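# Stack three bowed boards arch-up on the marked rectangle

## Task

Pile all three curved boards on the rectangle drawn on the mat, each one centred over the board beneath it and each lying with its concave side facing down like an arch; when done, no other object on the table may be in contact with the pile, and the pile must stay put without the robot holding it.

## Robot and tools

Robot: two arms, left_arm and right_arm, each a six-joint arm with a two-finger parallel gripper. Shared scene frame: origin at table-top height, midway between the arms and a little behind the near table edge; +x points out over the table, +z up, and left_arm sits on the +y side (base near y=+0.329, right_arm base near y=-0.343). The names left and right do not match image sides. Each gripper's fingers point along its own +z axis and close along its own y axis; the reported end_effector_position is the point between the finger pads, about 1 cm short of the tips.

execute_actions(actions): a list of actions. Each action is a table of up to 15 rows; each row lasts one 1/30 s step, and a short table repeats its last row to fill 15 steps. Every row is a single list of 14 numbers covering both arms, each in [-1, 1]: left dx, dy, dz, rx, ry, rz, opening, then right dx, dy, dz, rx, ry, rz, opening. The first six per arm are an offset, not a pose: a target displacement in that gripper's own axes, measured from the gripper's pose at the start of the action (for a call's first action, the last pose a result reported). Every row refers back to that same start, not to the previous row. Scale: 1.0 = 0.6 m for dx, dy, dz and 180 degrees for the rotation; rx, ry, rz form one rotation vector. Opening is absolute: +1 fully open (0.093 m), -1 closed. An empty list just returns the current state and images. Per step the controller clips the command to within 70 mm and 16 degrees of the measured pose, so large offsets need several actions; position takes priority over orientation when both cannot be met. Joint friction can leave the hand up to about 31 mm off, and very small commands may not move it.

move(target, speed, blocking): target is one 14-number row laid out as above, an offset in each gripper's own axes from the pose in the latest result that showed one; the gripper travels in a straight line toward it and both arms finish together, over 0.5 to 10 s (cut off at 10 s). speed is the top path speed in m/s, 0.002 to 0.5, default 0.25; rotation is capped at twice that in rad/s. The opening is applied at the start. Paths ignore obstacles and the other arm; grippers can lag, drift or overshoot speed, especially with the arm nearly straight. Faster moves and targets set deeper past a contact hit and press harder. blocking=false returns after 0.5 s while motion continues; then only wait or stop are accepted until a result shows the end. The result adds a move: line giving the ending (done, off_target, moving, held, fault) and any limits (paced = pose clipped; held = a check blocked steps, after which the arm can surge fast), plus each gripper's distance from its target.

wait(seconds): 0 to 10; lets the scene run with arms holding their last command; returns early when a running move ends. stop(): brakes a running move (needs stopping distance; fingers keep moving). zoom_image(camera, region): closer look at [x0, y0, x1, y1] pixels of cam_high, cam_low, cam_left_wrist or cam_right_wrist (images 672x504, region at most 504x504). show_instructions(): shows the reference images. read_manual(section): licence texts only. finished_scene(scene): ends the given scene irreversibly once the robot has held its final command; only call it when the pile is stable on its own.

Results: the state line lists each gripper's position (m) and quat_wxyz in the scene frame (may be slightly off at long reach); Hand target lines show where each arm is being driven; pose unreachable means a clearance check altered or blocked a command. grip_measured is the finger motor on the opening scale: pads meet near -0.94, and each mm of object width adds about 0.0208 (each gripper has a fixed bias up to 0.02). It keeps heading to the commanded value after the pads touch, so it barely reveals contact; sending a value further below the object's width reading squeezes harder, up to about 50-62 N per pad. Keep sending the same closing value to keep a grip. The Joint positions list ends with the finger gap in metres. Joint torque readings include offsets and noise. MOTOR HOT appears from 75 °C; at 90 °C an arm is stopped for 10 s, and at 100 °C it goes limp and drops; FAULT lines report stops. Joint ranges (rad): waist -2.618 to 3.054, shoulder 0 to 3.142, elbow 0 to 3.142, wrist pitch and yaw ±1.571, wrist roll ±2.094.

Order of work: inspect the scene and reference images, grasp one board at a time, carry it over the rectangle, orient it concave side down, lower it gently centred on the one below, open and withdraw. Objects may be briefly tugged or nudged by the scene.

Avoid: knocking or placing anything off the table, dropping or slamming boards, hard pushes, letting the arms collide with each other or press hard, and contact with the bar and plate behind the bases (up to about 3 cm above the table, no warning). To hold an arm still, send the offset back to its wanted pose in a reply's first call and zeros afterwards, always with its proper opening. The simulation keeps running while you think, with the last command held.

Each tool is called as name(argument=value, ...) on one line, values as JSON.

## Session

execute_actions(actions=[])

Scene clock: 0.00 s.
left_arm: end_effector_position=(+0.3636, +0.5639, +0.3725) grip_measured=+0.510 end_effector_quat_wxyz=(-0.002, +0.175, +0.667, +0.724) | right_arm: end_effector_position=(+0.2473, -0.6595, +0.2662) grip_measured=+0.985 end_effector_quat_wxyz=(+0.070, -0.464, +0.696, -0.543)
Joint positions: left_arm=[ 0.166  1.519  1.109  0.482 -1.078  1.897  0.07 ] | right_arm=[-0.937  1.227  0.921 -0.101 -0.057 -2.057  0.092]
Joint velocities: left_arm=[ 0.012 -0.007 -0.002 -0.007 -0.037 -0.037  0.   ] | right_arm=[-0.002 -0.002 -0.007 -0.022  0.007 -0.051  0.   ]
Joint torques (N m, as the arm reports them, + toward a larger angle): no reading
Motor temperatures (°C, as the motors report them): left_arm=[28 36 34 37 29 27] | right_arm=[28 35 33 30 27 28]
Hand target (left_arm): +0.364, +0.564, +0.373; -0.002, +0.175, +0.667, +0.724
Hand target (right_arm): +0.247, -0.660, +0.266; +0.070, -0.464, +0.696, -0.543
camera_calibration (this result's frames):
cam_left_wrist: T_world_to_cam=[[-0.244052, 0.118025, -0.962553, 0.380975], [-0.952451, -0.215876, 0.215021, 0.423965], [-0.182414, 0.969262, 0.165098, -0.459809], [0, 0, 0, 1]] pos_world=[0.412909, 0.492235, 0.351461]
cam_right_wrist: T_world_to_cam=[[0.566495, 0.00229621, 0.824062, -0.360653], [-0.771985, -0.348382, 0.531666, -0.146624], [0.288309, -0.93735, -0.195584, -0.55836], [0, 0, 0, 1]] pos_world=[0.252097, -0.573631, 0.265949]

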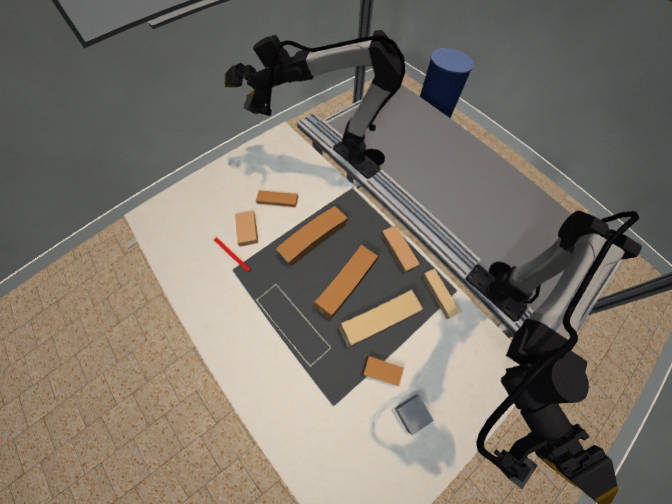

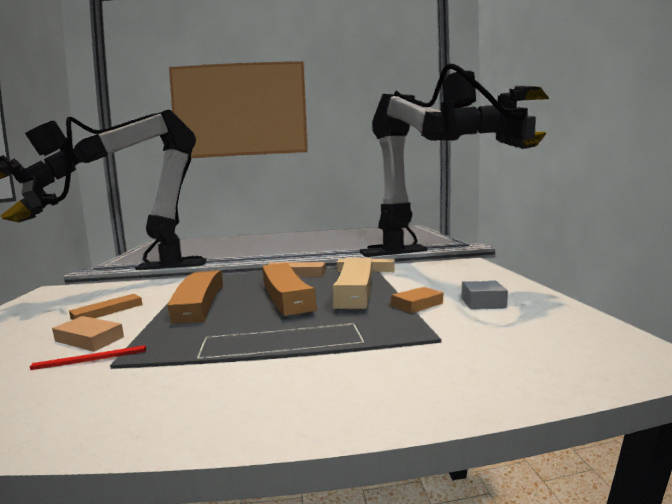

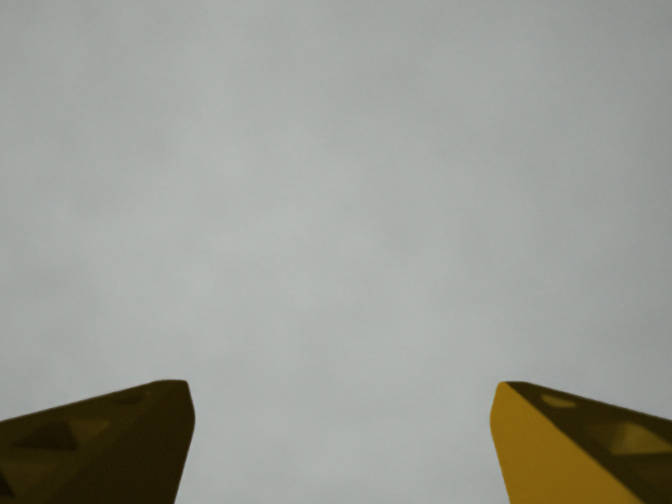

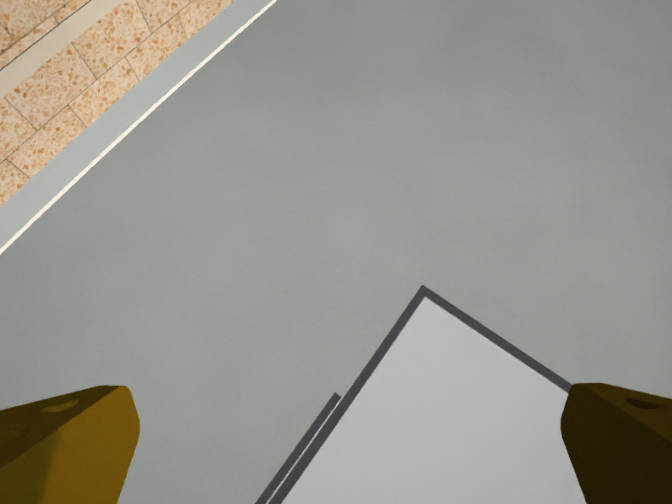

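zoom_image(camera="cam_low", region=[140,240,420,370])

zoom_image(camera="cam_high", region=[220,190,470,390])

Region (140, 240, 420, 370) of cam_low's 672x504 image, scaled by 1.800, with more detail than that image has; it fills the top 234 rows of this view, and the rest is white.

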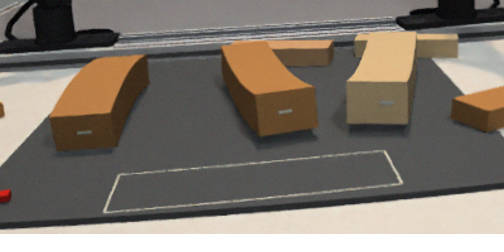

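Region (220, 190, 470, 390) of cam_high's 672x504 image, scaled by 2.016, with more detail than that image has; it fills the top 403 rows of this view, and the rest is white.

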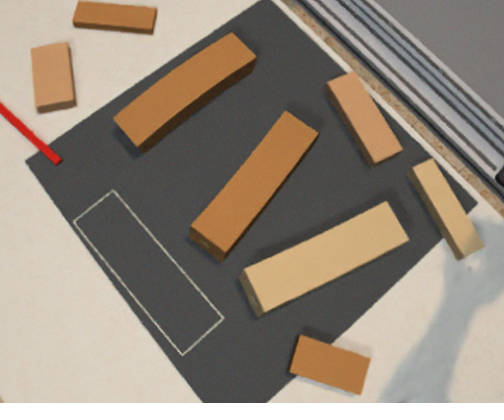

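move(target=[-0.153,-0.405,-0.413,0.583,-0.632,0,0.9,-0.642,0.154,-0.443,-0.233,-0.145,0.457,0.9], speed=0.3)

Scene clock: 51.33 s.
left_arm: end_effector_position=(+0.3292, +0.3324, +0.1003) grip_measured=+0.899 end_effector_quat_wxyz=(+0.342, +0.538, +0.678, -0.367) | right_arm: end_effector_position=(+0.2498, -0.1949, +0.1552) grip_measured=+0.902 end_effector_quat_wxyz=(+0.387, +0.014, +0.921, +0.030)
Joint positions: left_arm=[ 0.378  2.152  1.444 -1.446  0.951  2.093  0.088] | right_arm=[ 0.784  1.109  0.72  -0.536  0.509  0.658  0.088]
Joint velocities: left_arm=[-0.002 -0.012 -0.022  0.022  0.051 -0.007 -0.   ] | right_arm=[ 0.002  0.007 -0.012  0.037 -0.037 -0.007  0.   ]
Joint torques (N m, as the arm reports them, + toward a larger angle): left_arm=[-0.74 -8.85  5.58 -0.82  0.48 -0.03] | right_arm=[ 0.52 -1.83  6.25  1.52  0.34  0.11]
Motor temperatures (°C, as the motors report them): left_arm=[28 41 39 40 29 27] | right_arm=[28 36 37 38 27 28]
Hand target (left_arm): +0.331, +0.329, +0.104; +0.344, +0.537, +0.674, -0.372
Hand target (right_arm): +0.247, -0.196, +0.142; +0.377, +0.009, +0.926, +0.017
Off the commanded pose (left_arm): 0.003 m, 8 deg.
Off the commanded pose (right_arm): 0.016 m, 4 deg.
joint sent to its limit (left arm) — the command would take joint 6 (wrist roll) past its upper limit, so that joint was sent only as far as its limit.
move: off_target (left_arm, right_arm)
camera_calibration (this result's frames):
cam_left_wrist: T_world_to_cam=[[-0.980991, -0.152778, 0.11965, 0.361953], [-0.193685, 0.808925, -0.555091, -0.113417], [-0.0119817, -0.567714, -0.823139, 0.35707], [0, 0, 0, 1]] pos_world=[0.337384, 0.349758, 0.187654]
cam_right_wrist: T_world_to_cam=[[-0.00687602, -0.996401, -0.0844845, -0.182025], [-0.9413, 0.0349643, -0.335755, 0.327835], [0.337501, 0.0772166, -0.938153, 0.155466], [0, 0, 0, 1]] pos_world=[0.25487, -0.204837, 0.240545]

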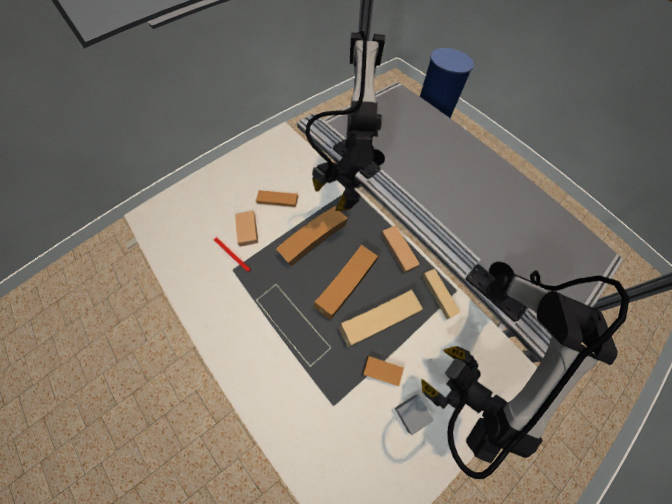

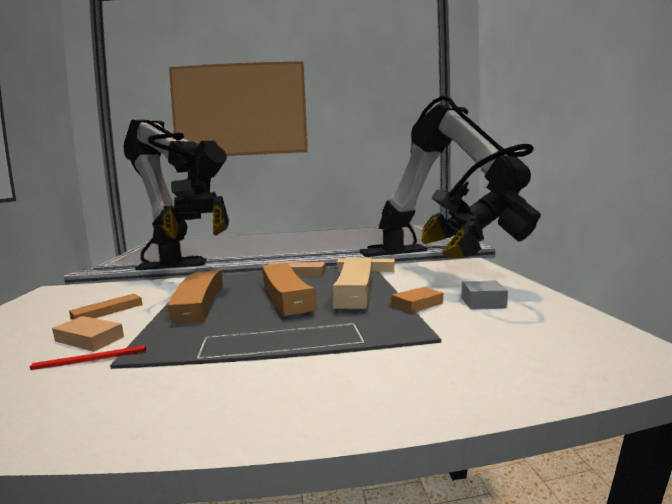

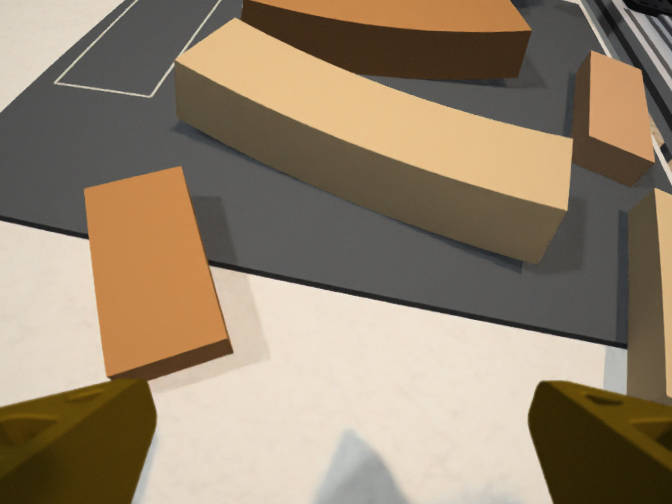

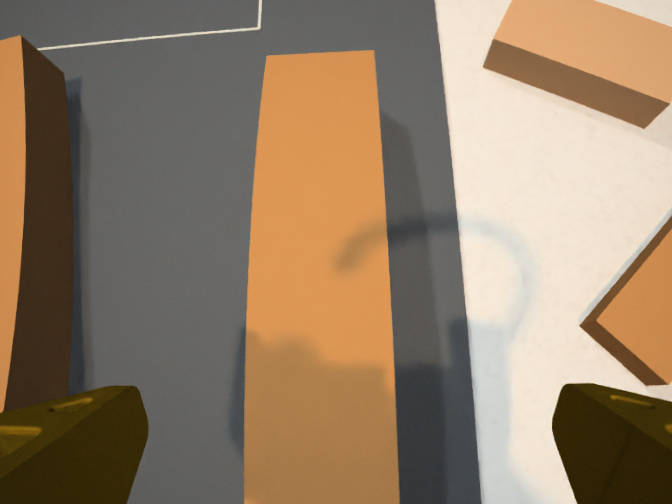

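move(target=[0,0,0,0,0,0,0.9,0.04,0.012,0.245,0.014,0,0.014,0.9], speed=0.15)

Scene clock: 58.23 s.
left_arm: end_effector_position=(+0.3292, +0.3323, +0.1003) grip_measured=+0.899 end_effector_quat_wxyz=(+0.342, +0.538, +0.678, -0.367) | right_arm: end_effector_position=(+0.3378, -0.1801, +0.0438) grip_measured=+0.902 end_effector_quat_wxyz=(+0.397, +0.045, +0.916, +0.020)
Joint positions: left_arm=[ 0.378  2.152  1.444 -1.446  0.952  2.093  0.088] | right_arm=[0.613 1.685 0.65  0.176 0.449 0.559 0.088]
Joint velocities: left_arm=[ 0.007 -0.002  0.002  0.007 -0.007 -0.022  0.   ] | right_arm=[ 0.002  0.007 -0.002  0.022 -0.037 -0.007  0.   ]
Joint torques (N m, as the arm reports them, + toward a larger angle): left_arm=[-0.09 -9.07  4.58 -0.66  0.34 -0.1 ] | right_arm=[-0.91 -5.69  6.36  1.6   0.08 -0.07]
Motor temperatures (°C, as the motors report them): left_arm=[28 43 39 39 29 27] | right_arm=[28 36 37 37 27 28]
Hand target (left_arm): +0.329, +0.332, +0.100; +0.342, +0.538, +0.678, -0.367
Hand target (right_arm): +0.338, -0.182, +0.035; +0.388, +0.042, +0.920, +0.017
Off the commanded pose (left_arm): 0.000 m, 0 deg.
Off the commanded pose (right_arm): 0.008 m, 1 deg.
move: done
camera_calibration (this result's frames):
cam_left_wrist: T_world_to_cam=[[-0.981003, -0.152747, 0.11959, 0.361929], [-0.19363, 0.808684, -0.555462, -0.113238], [-0.0118647, -0.568066, -0.822898, 0.357164], [0, 0, 0, 1]] pos_world=[0.337365, 0.34975, 0.187727]
cam_right_wrist: T_world_to_cam=[[-0.0698984, -0.993348, -0.091507, -0.154007], [-0.930116, 0.0980533, -0.353934, 0.381096], [0.360552, 0.0603727, -0.930783, 0.00896992], [0, 0, 0, 1]] pos_world=[0.340464, -0.190892, 0.129139]

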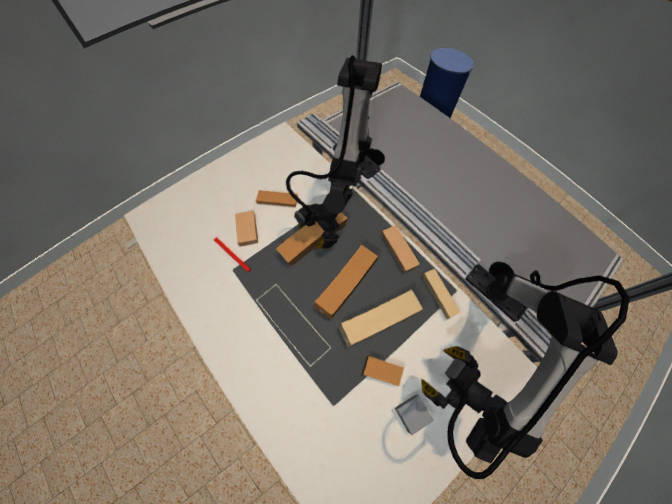

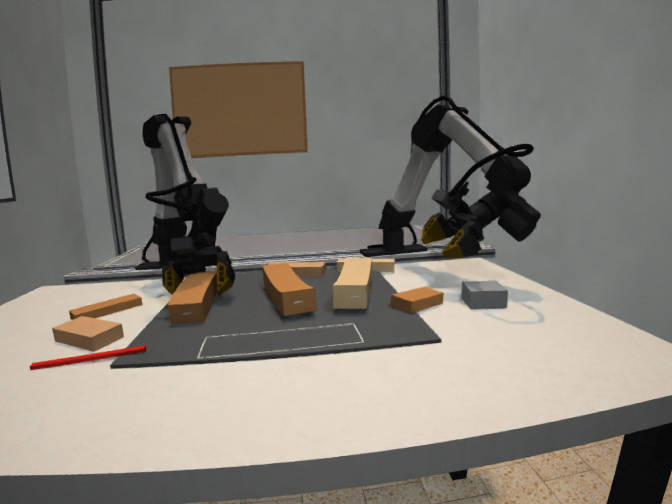

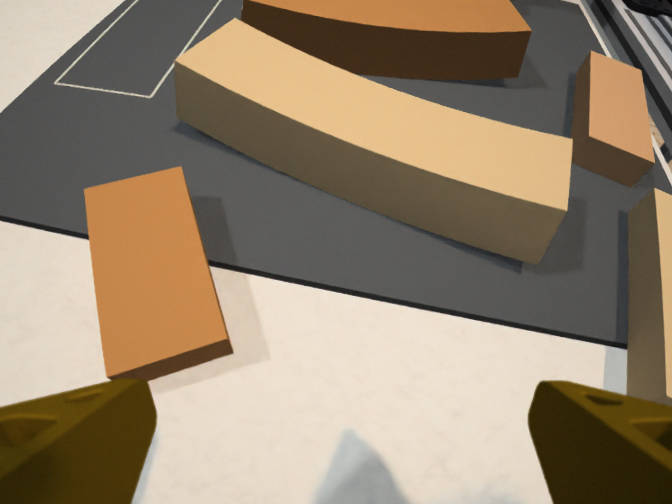

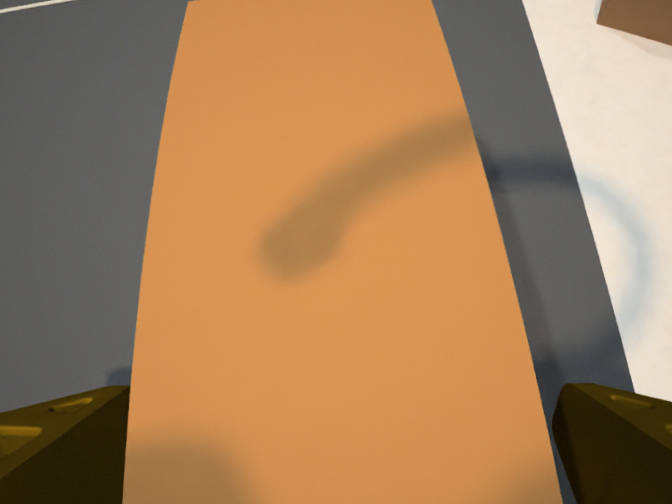

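move(target=[0,0,0,0,0,0,0.9,0.016,0.004,0.012,0,0.01,-0.031,0.9], speed=0.05)

move(target=[0,0,0,0,0,0,0.9,0,0,0,0,0,0,0.0])

move(target=[0,0,0,0,0,0,0.9,-0.095,0,-0.095,0,0,0,0.0], speed=0.12)

Scene clock: 63.77 s.
left_arm: end_effector_position=(+0.3292, +0.3323, +0.1003) grip_measured=+0.899 end_effector_quat_wxyz=(+0.342, +0.538, +0.678, -0.367) | right_arm: end_effector_position=(+0.3371, -0.1805, +0.0395) grip_measured=+0.902 end_effector_quat_wxyz=(+0.394, +0.010, +0.919, +0.003)
Joint positions: left_arm=[ 0.378  2.152  1.444 -1.446  0.952  2.093  0.088] | right_arm=[0.613 1.698 0.65  0.178 0.448 0.485 0.088]
Joint velocities: left_arm=[-0.022  0.002 -0.012  0.007  0.022 -0.022 -0.   ] | right_arm=[-0.012  0.002 -0.022  0.007  0.007  0.037 -0.001]
Joint torques (N m, as the arm reports them, + toward a larger angle): left_arm=[ 0.07 -9.16  4.3  -0.64  0.36 -0.11] | right_arm=[ 0.   -5.69  6.78  1.54  0.12 -0.1 ]
Motor temperatures (°C, as the motors report them): left_arm=[28 44 39 39 29 27] | right_arm=[28 36 37 37 27 28]
Hand target (left_arm): +0.329, +0.332, +0.100; +0.342, +0.538, +0.678, -0.367
Hand target (right_arm): +0.336, -0.177, +0.032; +0.383, -0.000, +0.924, +0.002
Off the commanded pose (left_arm): 0.000 m, 0 deg.
Off the commanded pose (right_arm): 0.008 m, 2 deg.
move: done
camera_calibration (this result's frames):
cam_left_wrist: T_world_to_cam=[[-0.981003, -0.152747, 0.11959, 0.361929], [-0.19363, 0.808684, -0.555462, -0.113238], [-0.0118647, -0.568066, -0.822898, 0.357164], [0, 0, 0, 1]] pos_world=[0.337365, 0.34975, 0.187727]
cam_right_wrist: T_world_to_cam=[[-0.0197698, -0.999293, -0.0319668, -0.175138], [-0.936618, 0.029697, -0.34909, 0.368572], [0.349793, 0.0230393, -0.936544, 0.00231956], [0, 0, 0, 1]] pos_world=[0.340937, -0.186013, 0.125238]

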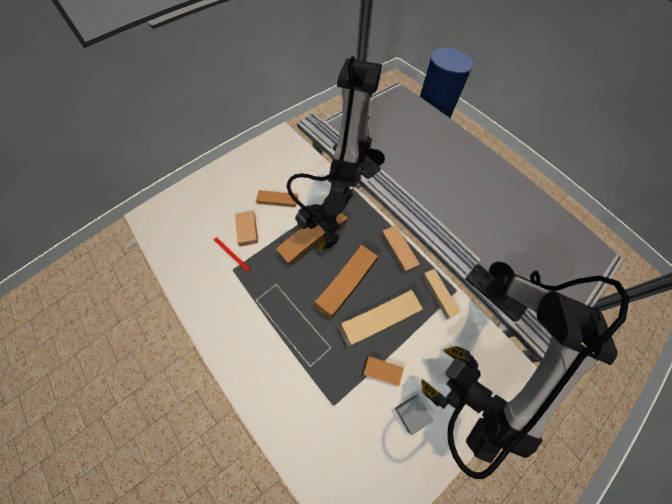

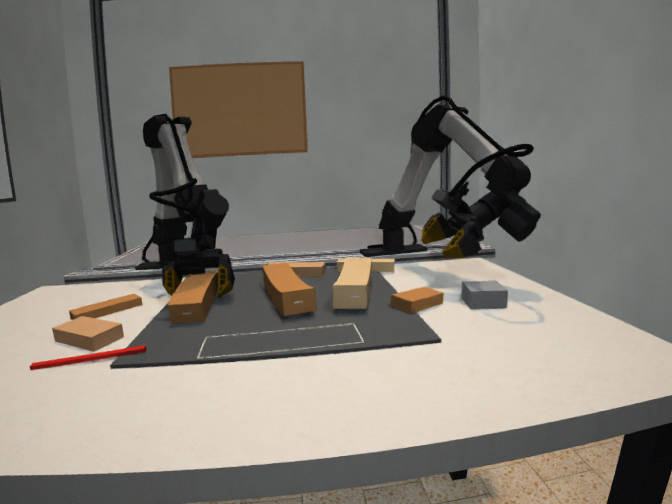

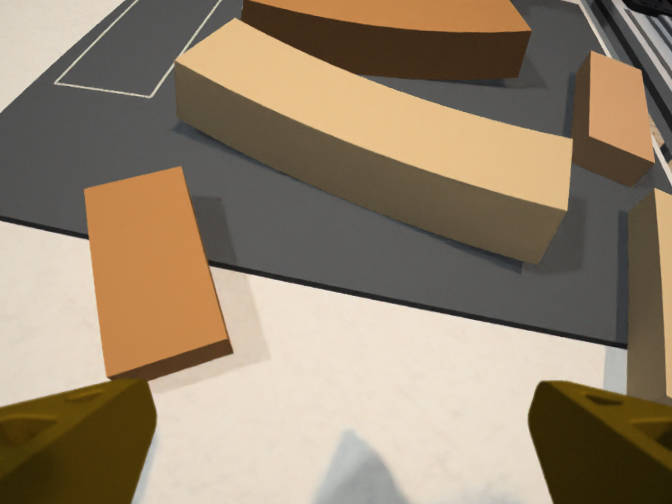

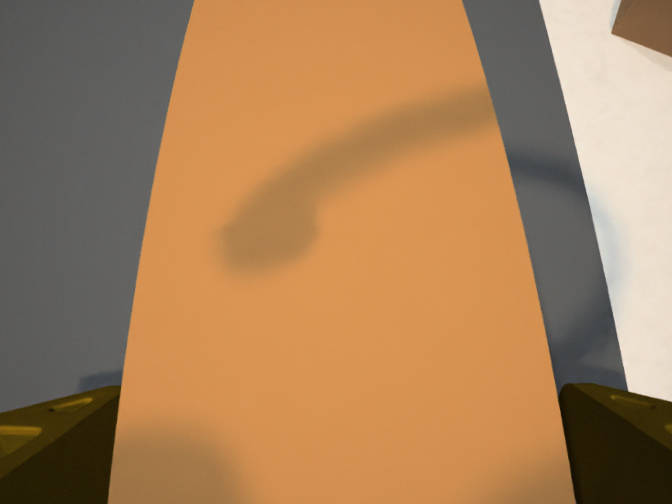

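Scene clock: 64.27 s.
left_arm: end_effector_position=(+0.3292, +0.3323, +0.1003) grip_measured=+0.899 end_effector_quat_wxyz=(+0.342, +0.538, +0.678, -0.367) | right_arm: end_effector_position=(+0.3375, -0.1794, +0.0400) grip_measured=+0.159 end_effector_quat_wxyz=(+0.395, +0.009, +0.919, +0.006)
Joint positions: left_arm=[ 0.378  2.152  1.444 -1.446  0.952  2.093  0.088] | right_arm=[0.613 1.698 0.65  0.183 0.444 0.484 0.053]
Joint velocities: left_arm=[-0.002 -0.002 -0.007  0.007  0.007 -0.007 -0.   ] | right_arm=[-0.007  0.007 -0.002 -0.022  0.007 -0.095 -0.001]
Joint torques (N m, as the arm reports them, + toward a larger angle): left_arm=[ 0.03 -9.15  4.53 -0.66  0.38 -0.04] | right_arm=[-0.16 -7.96  6.23  1.5   0.26  0.04]
Motor temperatures (°C, as the motors report them): left_arm=[28 44 39 39 29 27] | right_arm=[28 36 37 37 27 28]
Hand target (left_arm): +0.329, +0.332, +0.100; +0.342, +0.538, +0.678, -0.367
Hand target (right_arm): +0.337, -0.180, +0.039; +0.394, +0.010, +0.919, +0.003
Off the commanded pose (left_arm): 0.000 m, 0 deg.
Off the commanded pose (right_arm): 0.001 m, 0 deg.
move: done
camera_calibration (this result's frames):
cam_left_wrist: T_world_to_cam=[[-0.981003, -0.152747, 0.11959, 0.361929], [-0.19363, 0.808684, -0.555462, -0.113238], [-0.0118647, -0.568066, -0.822898, 0.357164], [0, 0, 0, 1]] pos_world=[0.337365, 0.34975, 0.187727]
cam_right_wrist: T_world_to_cam=[[-0.0162181, -0.999195, -0.0366919, -0.174972], [-0.935977, 0.028079, -0.350939, 0.36872], [0.351687, 0.0286512, -0.935679, 0.00292684], [0, 0, 0, 1]] pos_world=[0.341247, -0.185269, 0.125717]

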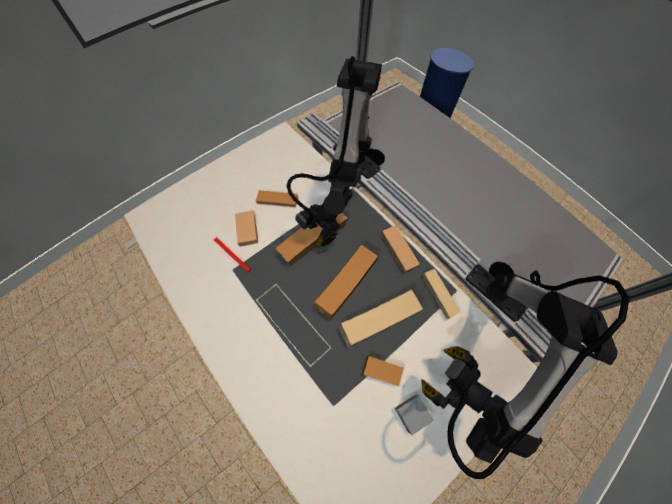

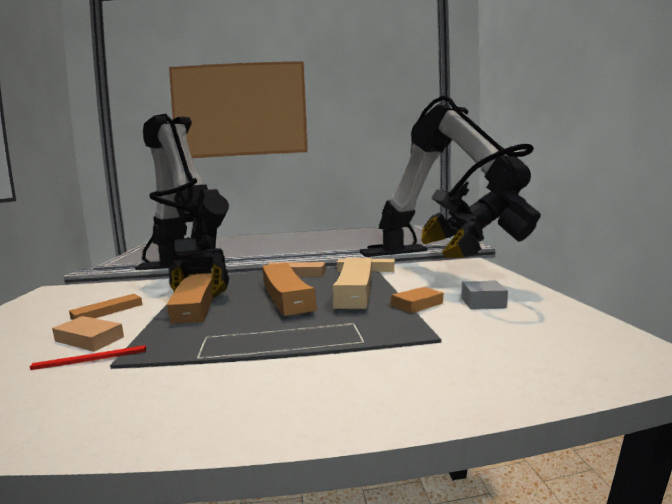

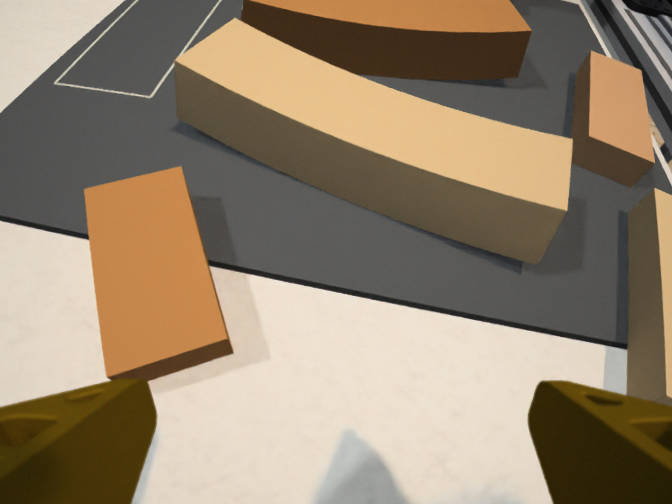

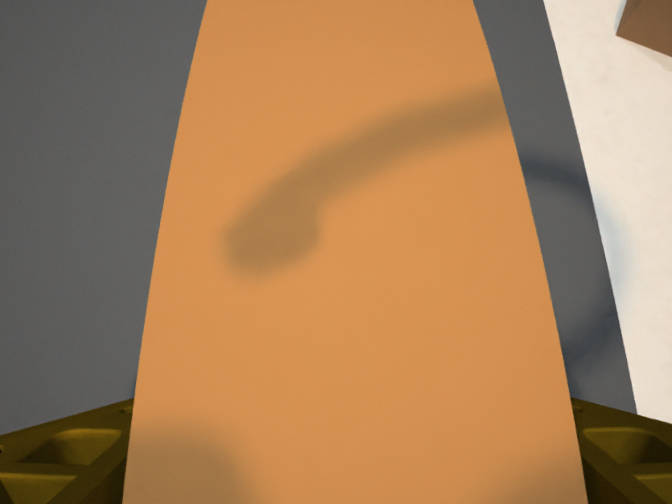

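Scene clock: 65.57 s.
left_arm: end_effector_position=(+0.3292, +0.3323, +0.1003) grip_measured=+0.899 end_effector_quat_wxyz=(+0.342, +0.538, +0.678, -0.367) | right_arm: end_effector_position=(+0.3249, -0.1874, +0.0967) grip_measured=+0.159 end_effector_quat_wxyz=(+0.361, -0.002, +0.932, -0.014)
Joint positions: left_arm=[ 0.378  2.152  1.444 -1.446  0.952  2.093  0.088] | right_arm=[ 0.613  1.507  0.794 -0.236  0.436  0.484  0.053]
Joint velocities: left_arm=[ 0.007 -0.002  0.017 -0.037 -0.022 -0.051 -0.001] | right_arm=[ 0.002  0.007 -0.012  0.007  0.022  0.007  0.001]
Joint torques (N m, as the arm reports them, + toward a larger angle): left_arm=[ 0.09 -9.07  4.42 -0.69  0.36 -0.07] | right_arm=[ 0.19 -9.18  9.08  1.68  0.39  0.03]
Motor temperatures (°C, as the motors report them): left_arm=[28 44 38 39 29 27] | right_arm=[28 36 37 37 27 28]
Hand target (left_arm): +0.329, +0.332, +0.100; +0.342, +0.538, +0.678, -0.367
Hand target (right_arm): +0.335, -0.180, +0.121; +0.394, +0.009, +0.919, +0.006
Off the commanded pose (left_arm): 0.000 m, 0 deg.
Off the commanded pose (right_arm): 0.027 m, 5 deg.
move: off_target (right_arm)
camera_calibration (this result's frames):
cam_left_wrist: T_world_to_cam=[[-0.981003, -0.152747, 0.11959, 0.361929], [-0.19363, 0.808684, -0.555462, -0.113238], [-0.0118647, -0.568066, -0.822898, 0.357164], [0, 0, 0, 1]] pos_world=[0.337365, 0.34975, 0.187727]
cam_right_wrist: T_world_to_cam=[[-0.0115757, -0.999892, 0.00908791, -0.187203], [-0.958978, 0.00852668, -0.283353, 0.374331], [0.283245, -0.0119951, -0.958973, 0.0775562], [0, 0, 0, 1]] pos_world=[0.33484, -0.189445, 0.182143]

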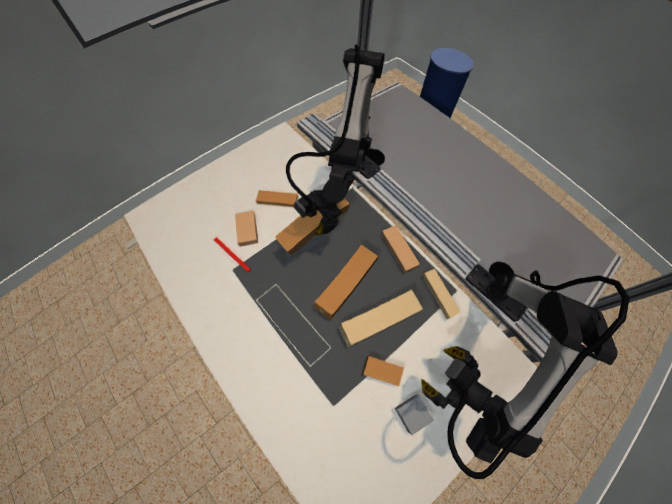

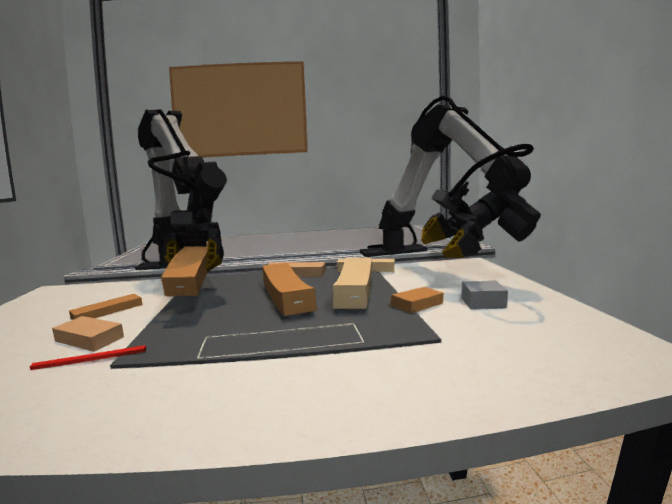

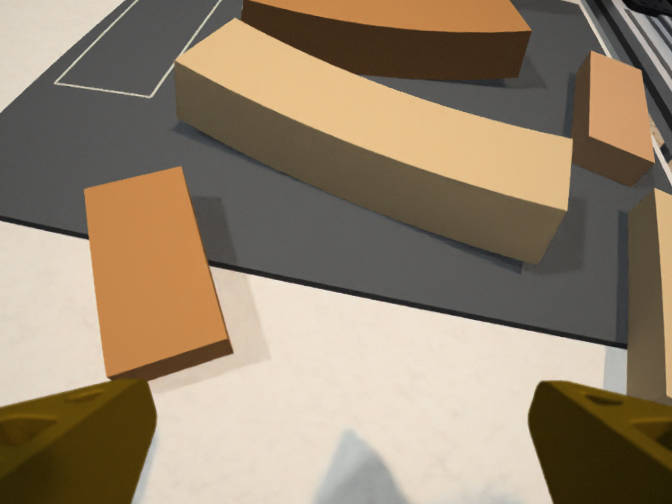

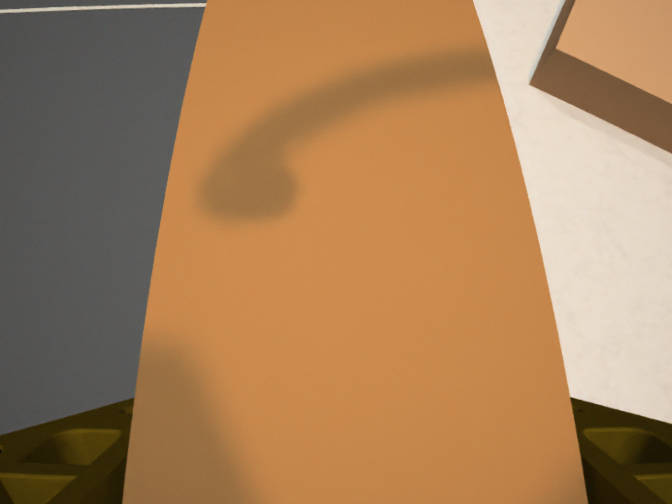

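move(target=[0,0,0,0,0,0,0.9,-0.307,0.29,0.19,-0.372,-0.024,-0.37,0.0], speed=0.15)

Scene clock: 74.63 s.
left_arm: end_effector_position=(+0.3292, +0.3323, +0.1003) grip_measured=+0.899 end_effector_quat_wxyz=(+0.342, +0.538, +0.678, -0.367) | right_arm: end_effector_position=(+0.5269, -0.0201, +0.1063) grip_measured=+0.157 end_effector_quat_wxyz=(-0.325, +0.625, -0.666, -0.245)
Joint positions: left_arm=[ 0.378  2.152  1.444 -1.446  0.952  2.093  0.088] | right_arm=[ 0.352  2.815  2.84  -1.077 -0.686 -0.948  0.053]
Joint velocities: left_arm=[ 0.012 -0.012  0.007  0.037 -0.022 -0.081 -0.001] | right_arm=[-0.002  0.002  0.012 -0.066 -0.022  0.007 -0.001]
Joint torques (N m, as the arm reports them, + toward a larger angle): left_arm=[ 0.03 -9.07  4.72 -0.67  0.41 -0.07] | right_arm=[ -0.61 -18.08   9.81   1.64  -1.    -0.08]
Motor temperatures (°C, as the motors report them): left_arm=[28 46 38 38 29 27] | right_arm=[28 39 38 38 27 28]
Hand target (left_arm): +0.329, +0.332, +0.100; +0.342, +0.538, +0.678, -0.367
Hand target (right_arm): +0.534, -0.014, +0.127; -0.363, +0.630, -0.640, -0.250
Off the commanded pose (left_arm): 0.000 m, 0 deg.
Off the commanded pose (right_arm): 0.029 m, 11 deg.
elbow stopped short (right arm): the move would have taken joint 3 (elbow) straighter than the controller allows; a more bent joint 3 avoids this.
move: off_target (right_arm)
camera_calibration (this result's frames):
cam_left_wrist: T_world_to_cam=[[-0.981003, -0.152747, 0.11959, 0.361929], [-0.19363, 0.808684, -0.555462, -0.113238], [-0.0118647, -0.568066, -0.822898, 0.357164], [0, 0, 0, 1]] pos_world=[0.337365, 0.34975, 0.187727]
cam_right_wrist: T_world_to_cam=[[0.992897, -0.102064, 0.0611374, -0.534361], [-0.0720416, -0.924723, -0.373762, 0.0928678], [0.0946827, 0.366703, -0.925507, 0.134917], [0, 0, 0, 1]] pos_world=[0.524481, -0.0181365, 0.192247]

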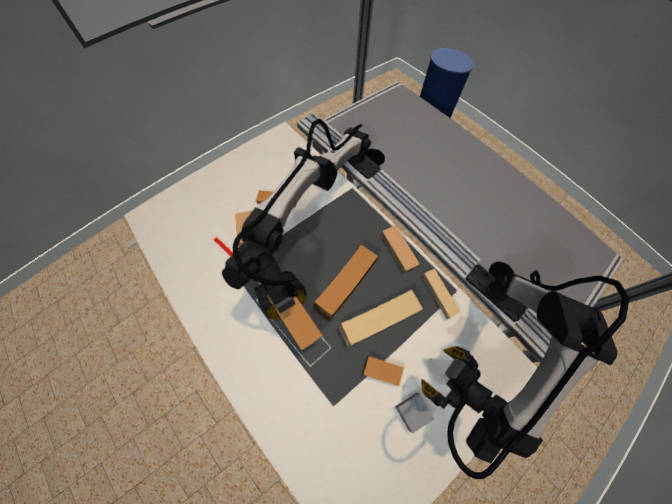

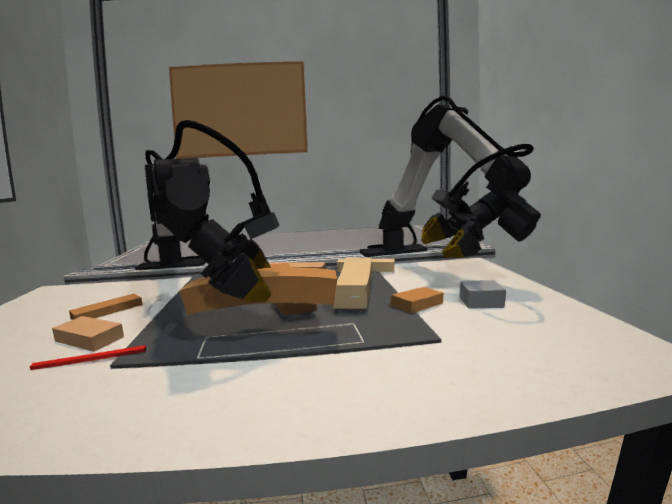

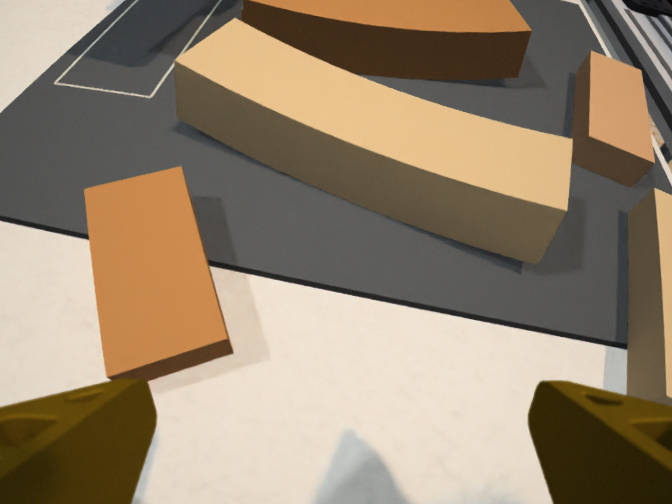

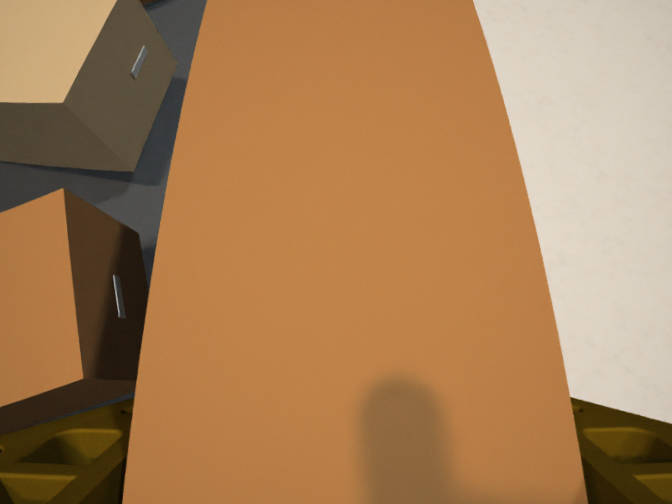

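move(target=[0,0,0,0,0,0,0.9,0.028,0.042,0.038,-0.057,0.005,-0.018,0.0], speed=0.06)

Scene clock: 82.60 s.
left_arm: end_effector_position=(+0.3292, +0.3323, +0.1003) grip_measured=+0.899 end_effector_quat_wxyz=(+0.342, +0.538, +0.678, -0.367) | right_arm: end_effector_position=(+0.5060, -0.0258, +0.0601) grip_measured=+0.157 end_effector_quat_wxyz=(-0.273, +0.655, -0.654, -0.263)
Joint positions: left_arm=[ 0.378  2.152  1.444 -1.446  0.952  2.093  0.088] | right_arm=[ 0.352  2.882  2.84  -1.171 -0.701 -1.07   0.053]
Joint velocities: left_arm=[-0.007  0.007 -0.002  0.022  0.022 -0.022 -0.   ] | right_arm=[-0.012 -0.007 -0.002 -0.037 -0.051  0.007  0.   ]
Joint torques (N m, as the arm reports them, + toward a larger angle): left_arm=[ 0.04 -9.2   4.35 -0.68  0.39 -0.08] | right_arm=[  0.69 -18.03   9.8    1.01  -1.02   0.05]
Motor temperatures (°C, as the motors report them): left_arm=[28 47 38 38 29 27] | right_arm=[28 45 39 37 27 28]
Hand target (left_arm): +0.329, +0.332, +0.100; +0.342, +0.538, +0.678, -0.367
Hand target (right_arm): +0.503, -0.013, +0.076; -0.295, +0.662, -0.631, -0.277
Off the commanded pose (left_arm): 0.000 m, 0 deg.
Off the commanded pose (right_arm): 0.021 m, 5 deg.
elbow stopped short (right arm): the move would have taken joint 3 (elbow) straighter than the controller allows; a more bent joint 3 avoids this.
move: off_target (right_arm)
camera_calibration (this result's frames):
cam_left_wrist: T_world_to_cam=[[-0.981003, -0.152747, 0.11959, 0.361929], [-0.19363, 0.808684, -0.555462, -0.113238], [-0.0118647, -0.568066, -0.822898, 0.357164], [0, 0, 0, 1]] pos_world=[0.337365, 0.34975, 0.187727]
cam_right_wrist: T_world_to_cam=[[0.999952, -0.00873287, -0.00433844, -0.508599], [-0.00966151, -0.947489, -0.319642, 0.0333808], [-0.00131923, 0.319669, -0.947528, 0.144976], [0, 0, 0, 1]] pos_world=[0.509089, -0.019158, 0.145832]

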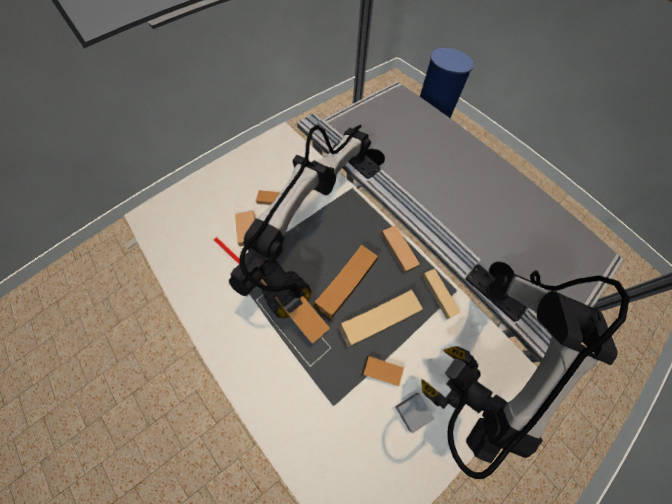

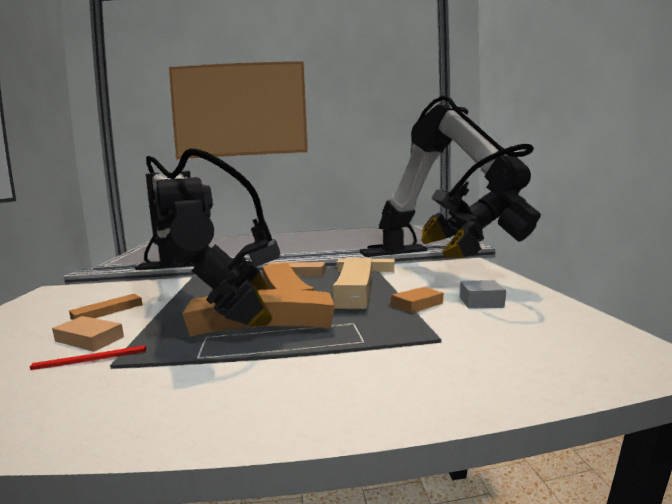

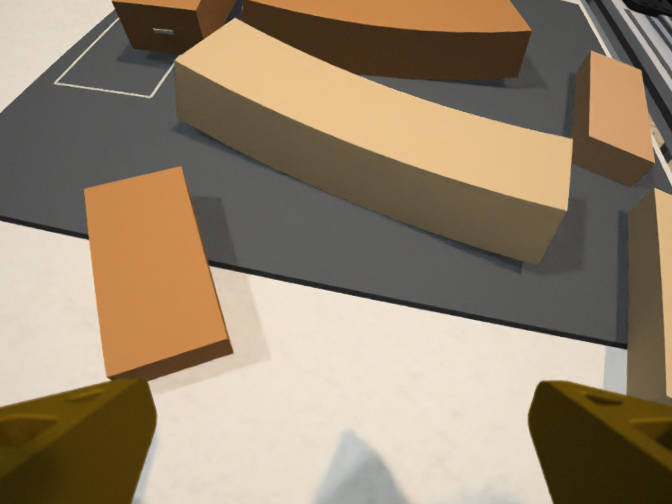

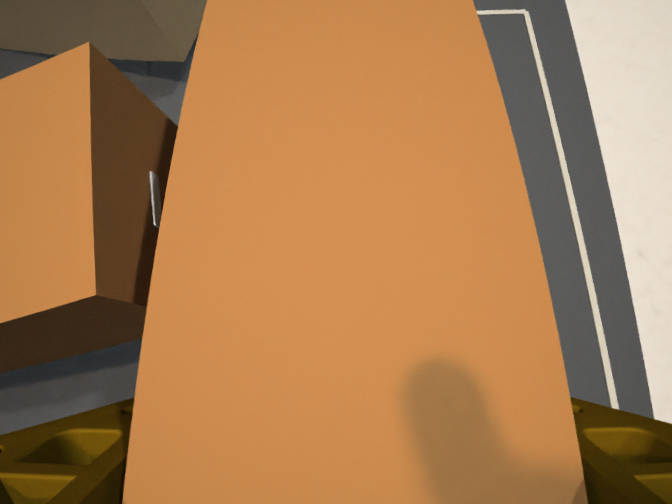

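move(target=[0,0,0,0,0,0,0.9,0.012,0,0.012,0,-0.01,0,0.0], speed=0.04)

Scene clock: 91.70 s.
left_arm: end_effector_position=(+0.3292, +0.3323, +0.1003) grip_measured=+0.899 end_effector_quat_wxyz=(+0.342, +0.538, +0.678, -0.367) | right_arm: end_effector_position=(+0.5052, -0.0292, +0.0470) grip_measured=+0.157 end_effector_quat_wxyz=(-0.271, +0.652, -0.653, -0.275)
Joint positions: left_arm=[ 0.378  2.152  1.444 -1.446  0.952  2.093  0.088] | right_arm=[ 0.341  2.853  2.722 -1.101 -0.727 -1.079  0.053]
Joint velocities: left_arm=[-0.002  0.007 -0.022 -0.095 -0.007  0.081  0.001] | right_arm=[ 0.002 -0.129 -0.281  0.198 -0.037  0.022 -0.   ]
Joint torques (N m, as the arm reports them, + toward a larger angle): left_arm=[-0.02 -9.1   4.53 -0.69  0.37 -0.09] | right_arm=[ -0.04 -18.9    5.85   0.99  -0.58   0.06]
Motor temperatures (°C, as the motors report them): left_arm=[28 48 38 37 29 27] | right_arm=[28 51 40 36 28 28]
Hand target (left_arm): +0.329, +0.332, +0.100; +0.342, +0.538, +0.678, -0.367
Hand target (right_arm): +0.506, -0.026, +0.050; -0.280, +0.652, -0.649, -0.275
Off the commanded pose (left_arm): 0.000 m, 0 deg.
Off the commanded pose (right_arm): 0.005 m, 1 deg.
move: done
camera_calibration (this result's frames):
cam_left_wrist: T_world_to_cam=[[-0.981003, -0.152747, 0.11959, 0.361929], [-0.19363, 0.808684, -0.555462, -0.113238], [-0.0118647, -0.568066, -0.822898, 0.357164], [0, 0, 0, 1]] pos_world=[0.337365, 0.34975, 0.187727]
cam_right_wrist: T_world_to_cam=[[0.999699, -0.00391136, -0.024213, -0.506685], [-0.0118003, -0.942139, -0.335016, 0.0279034], [-0.0215016, 0.335201, -0.941901, 0.144007], [0, 0, 0, 1]] pos_world=[0.509959, -0.0239642, 0.13272]

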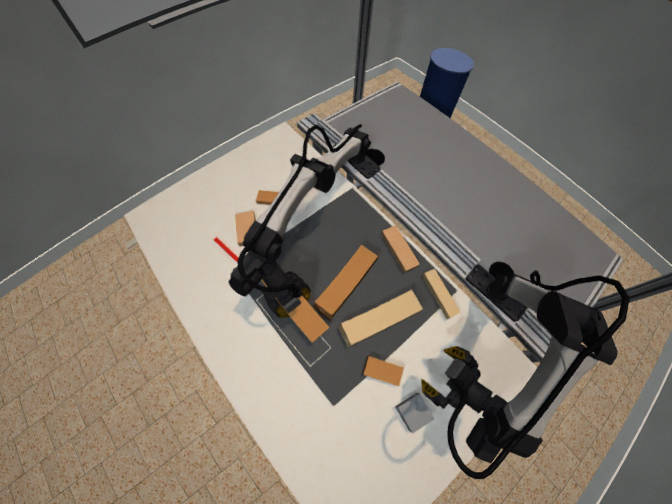

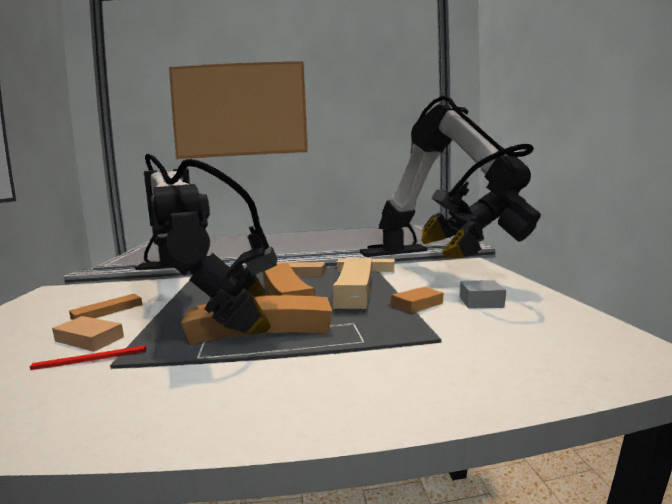

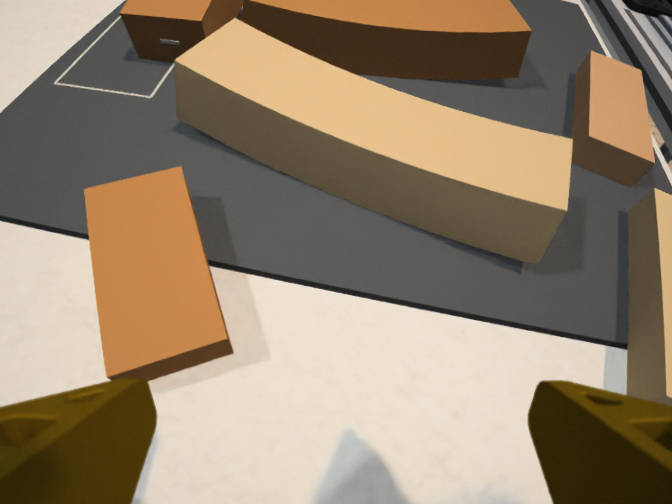

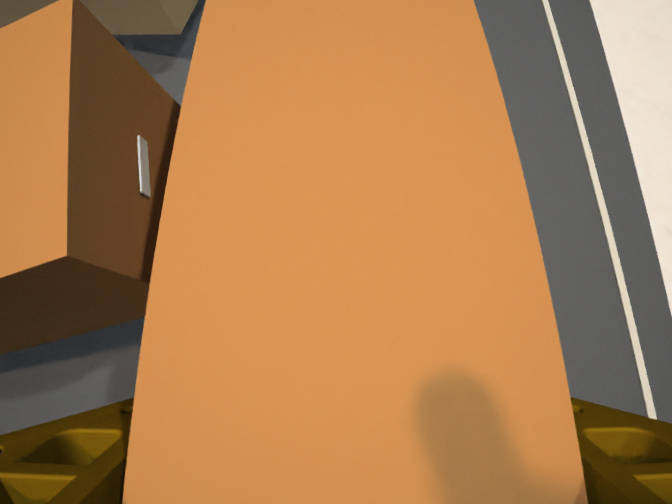

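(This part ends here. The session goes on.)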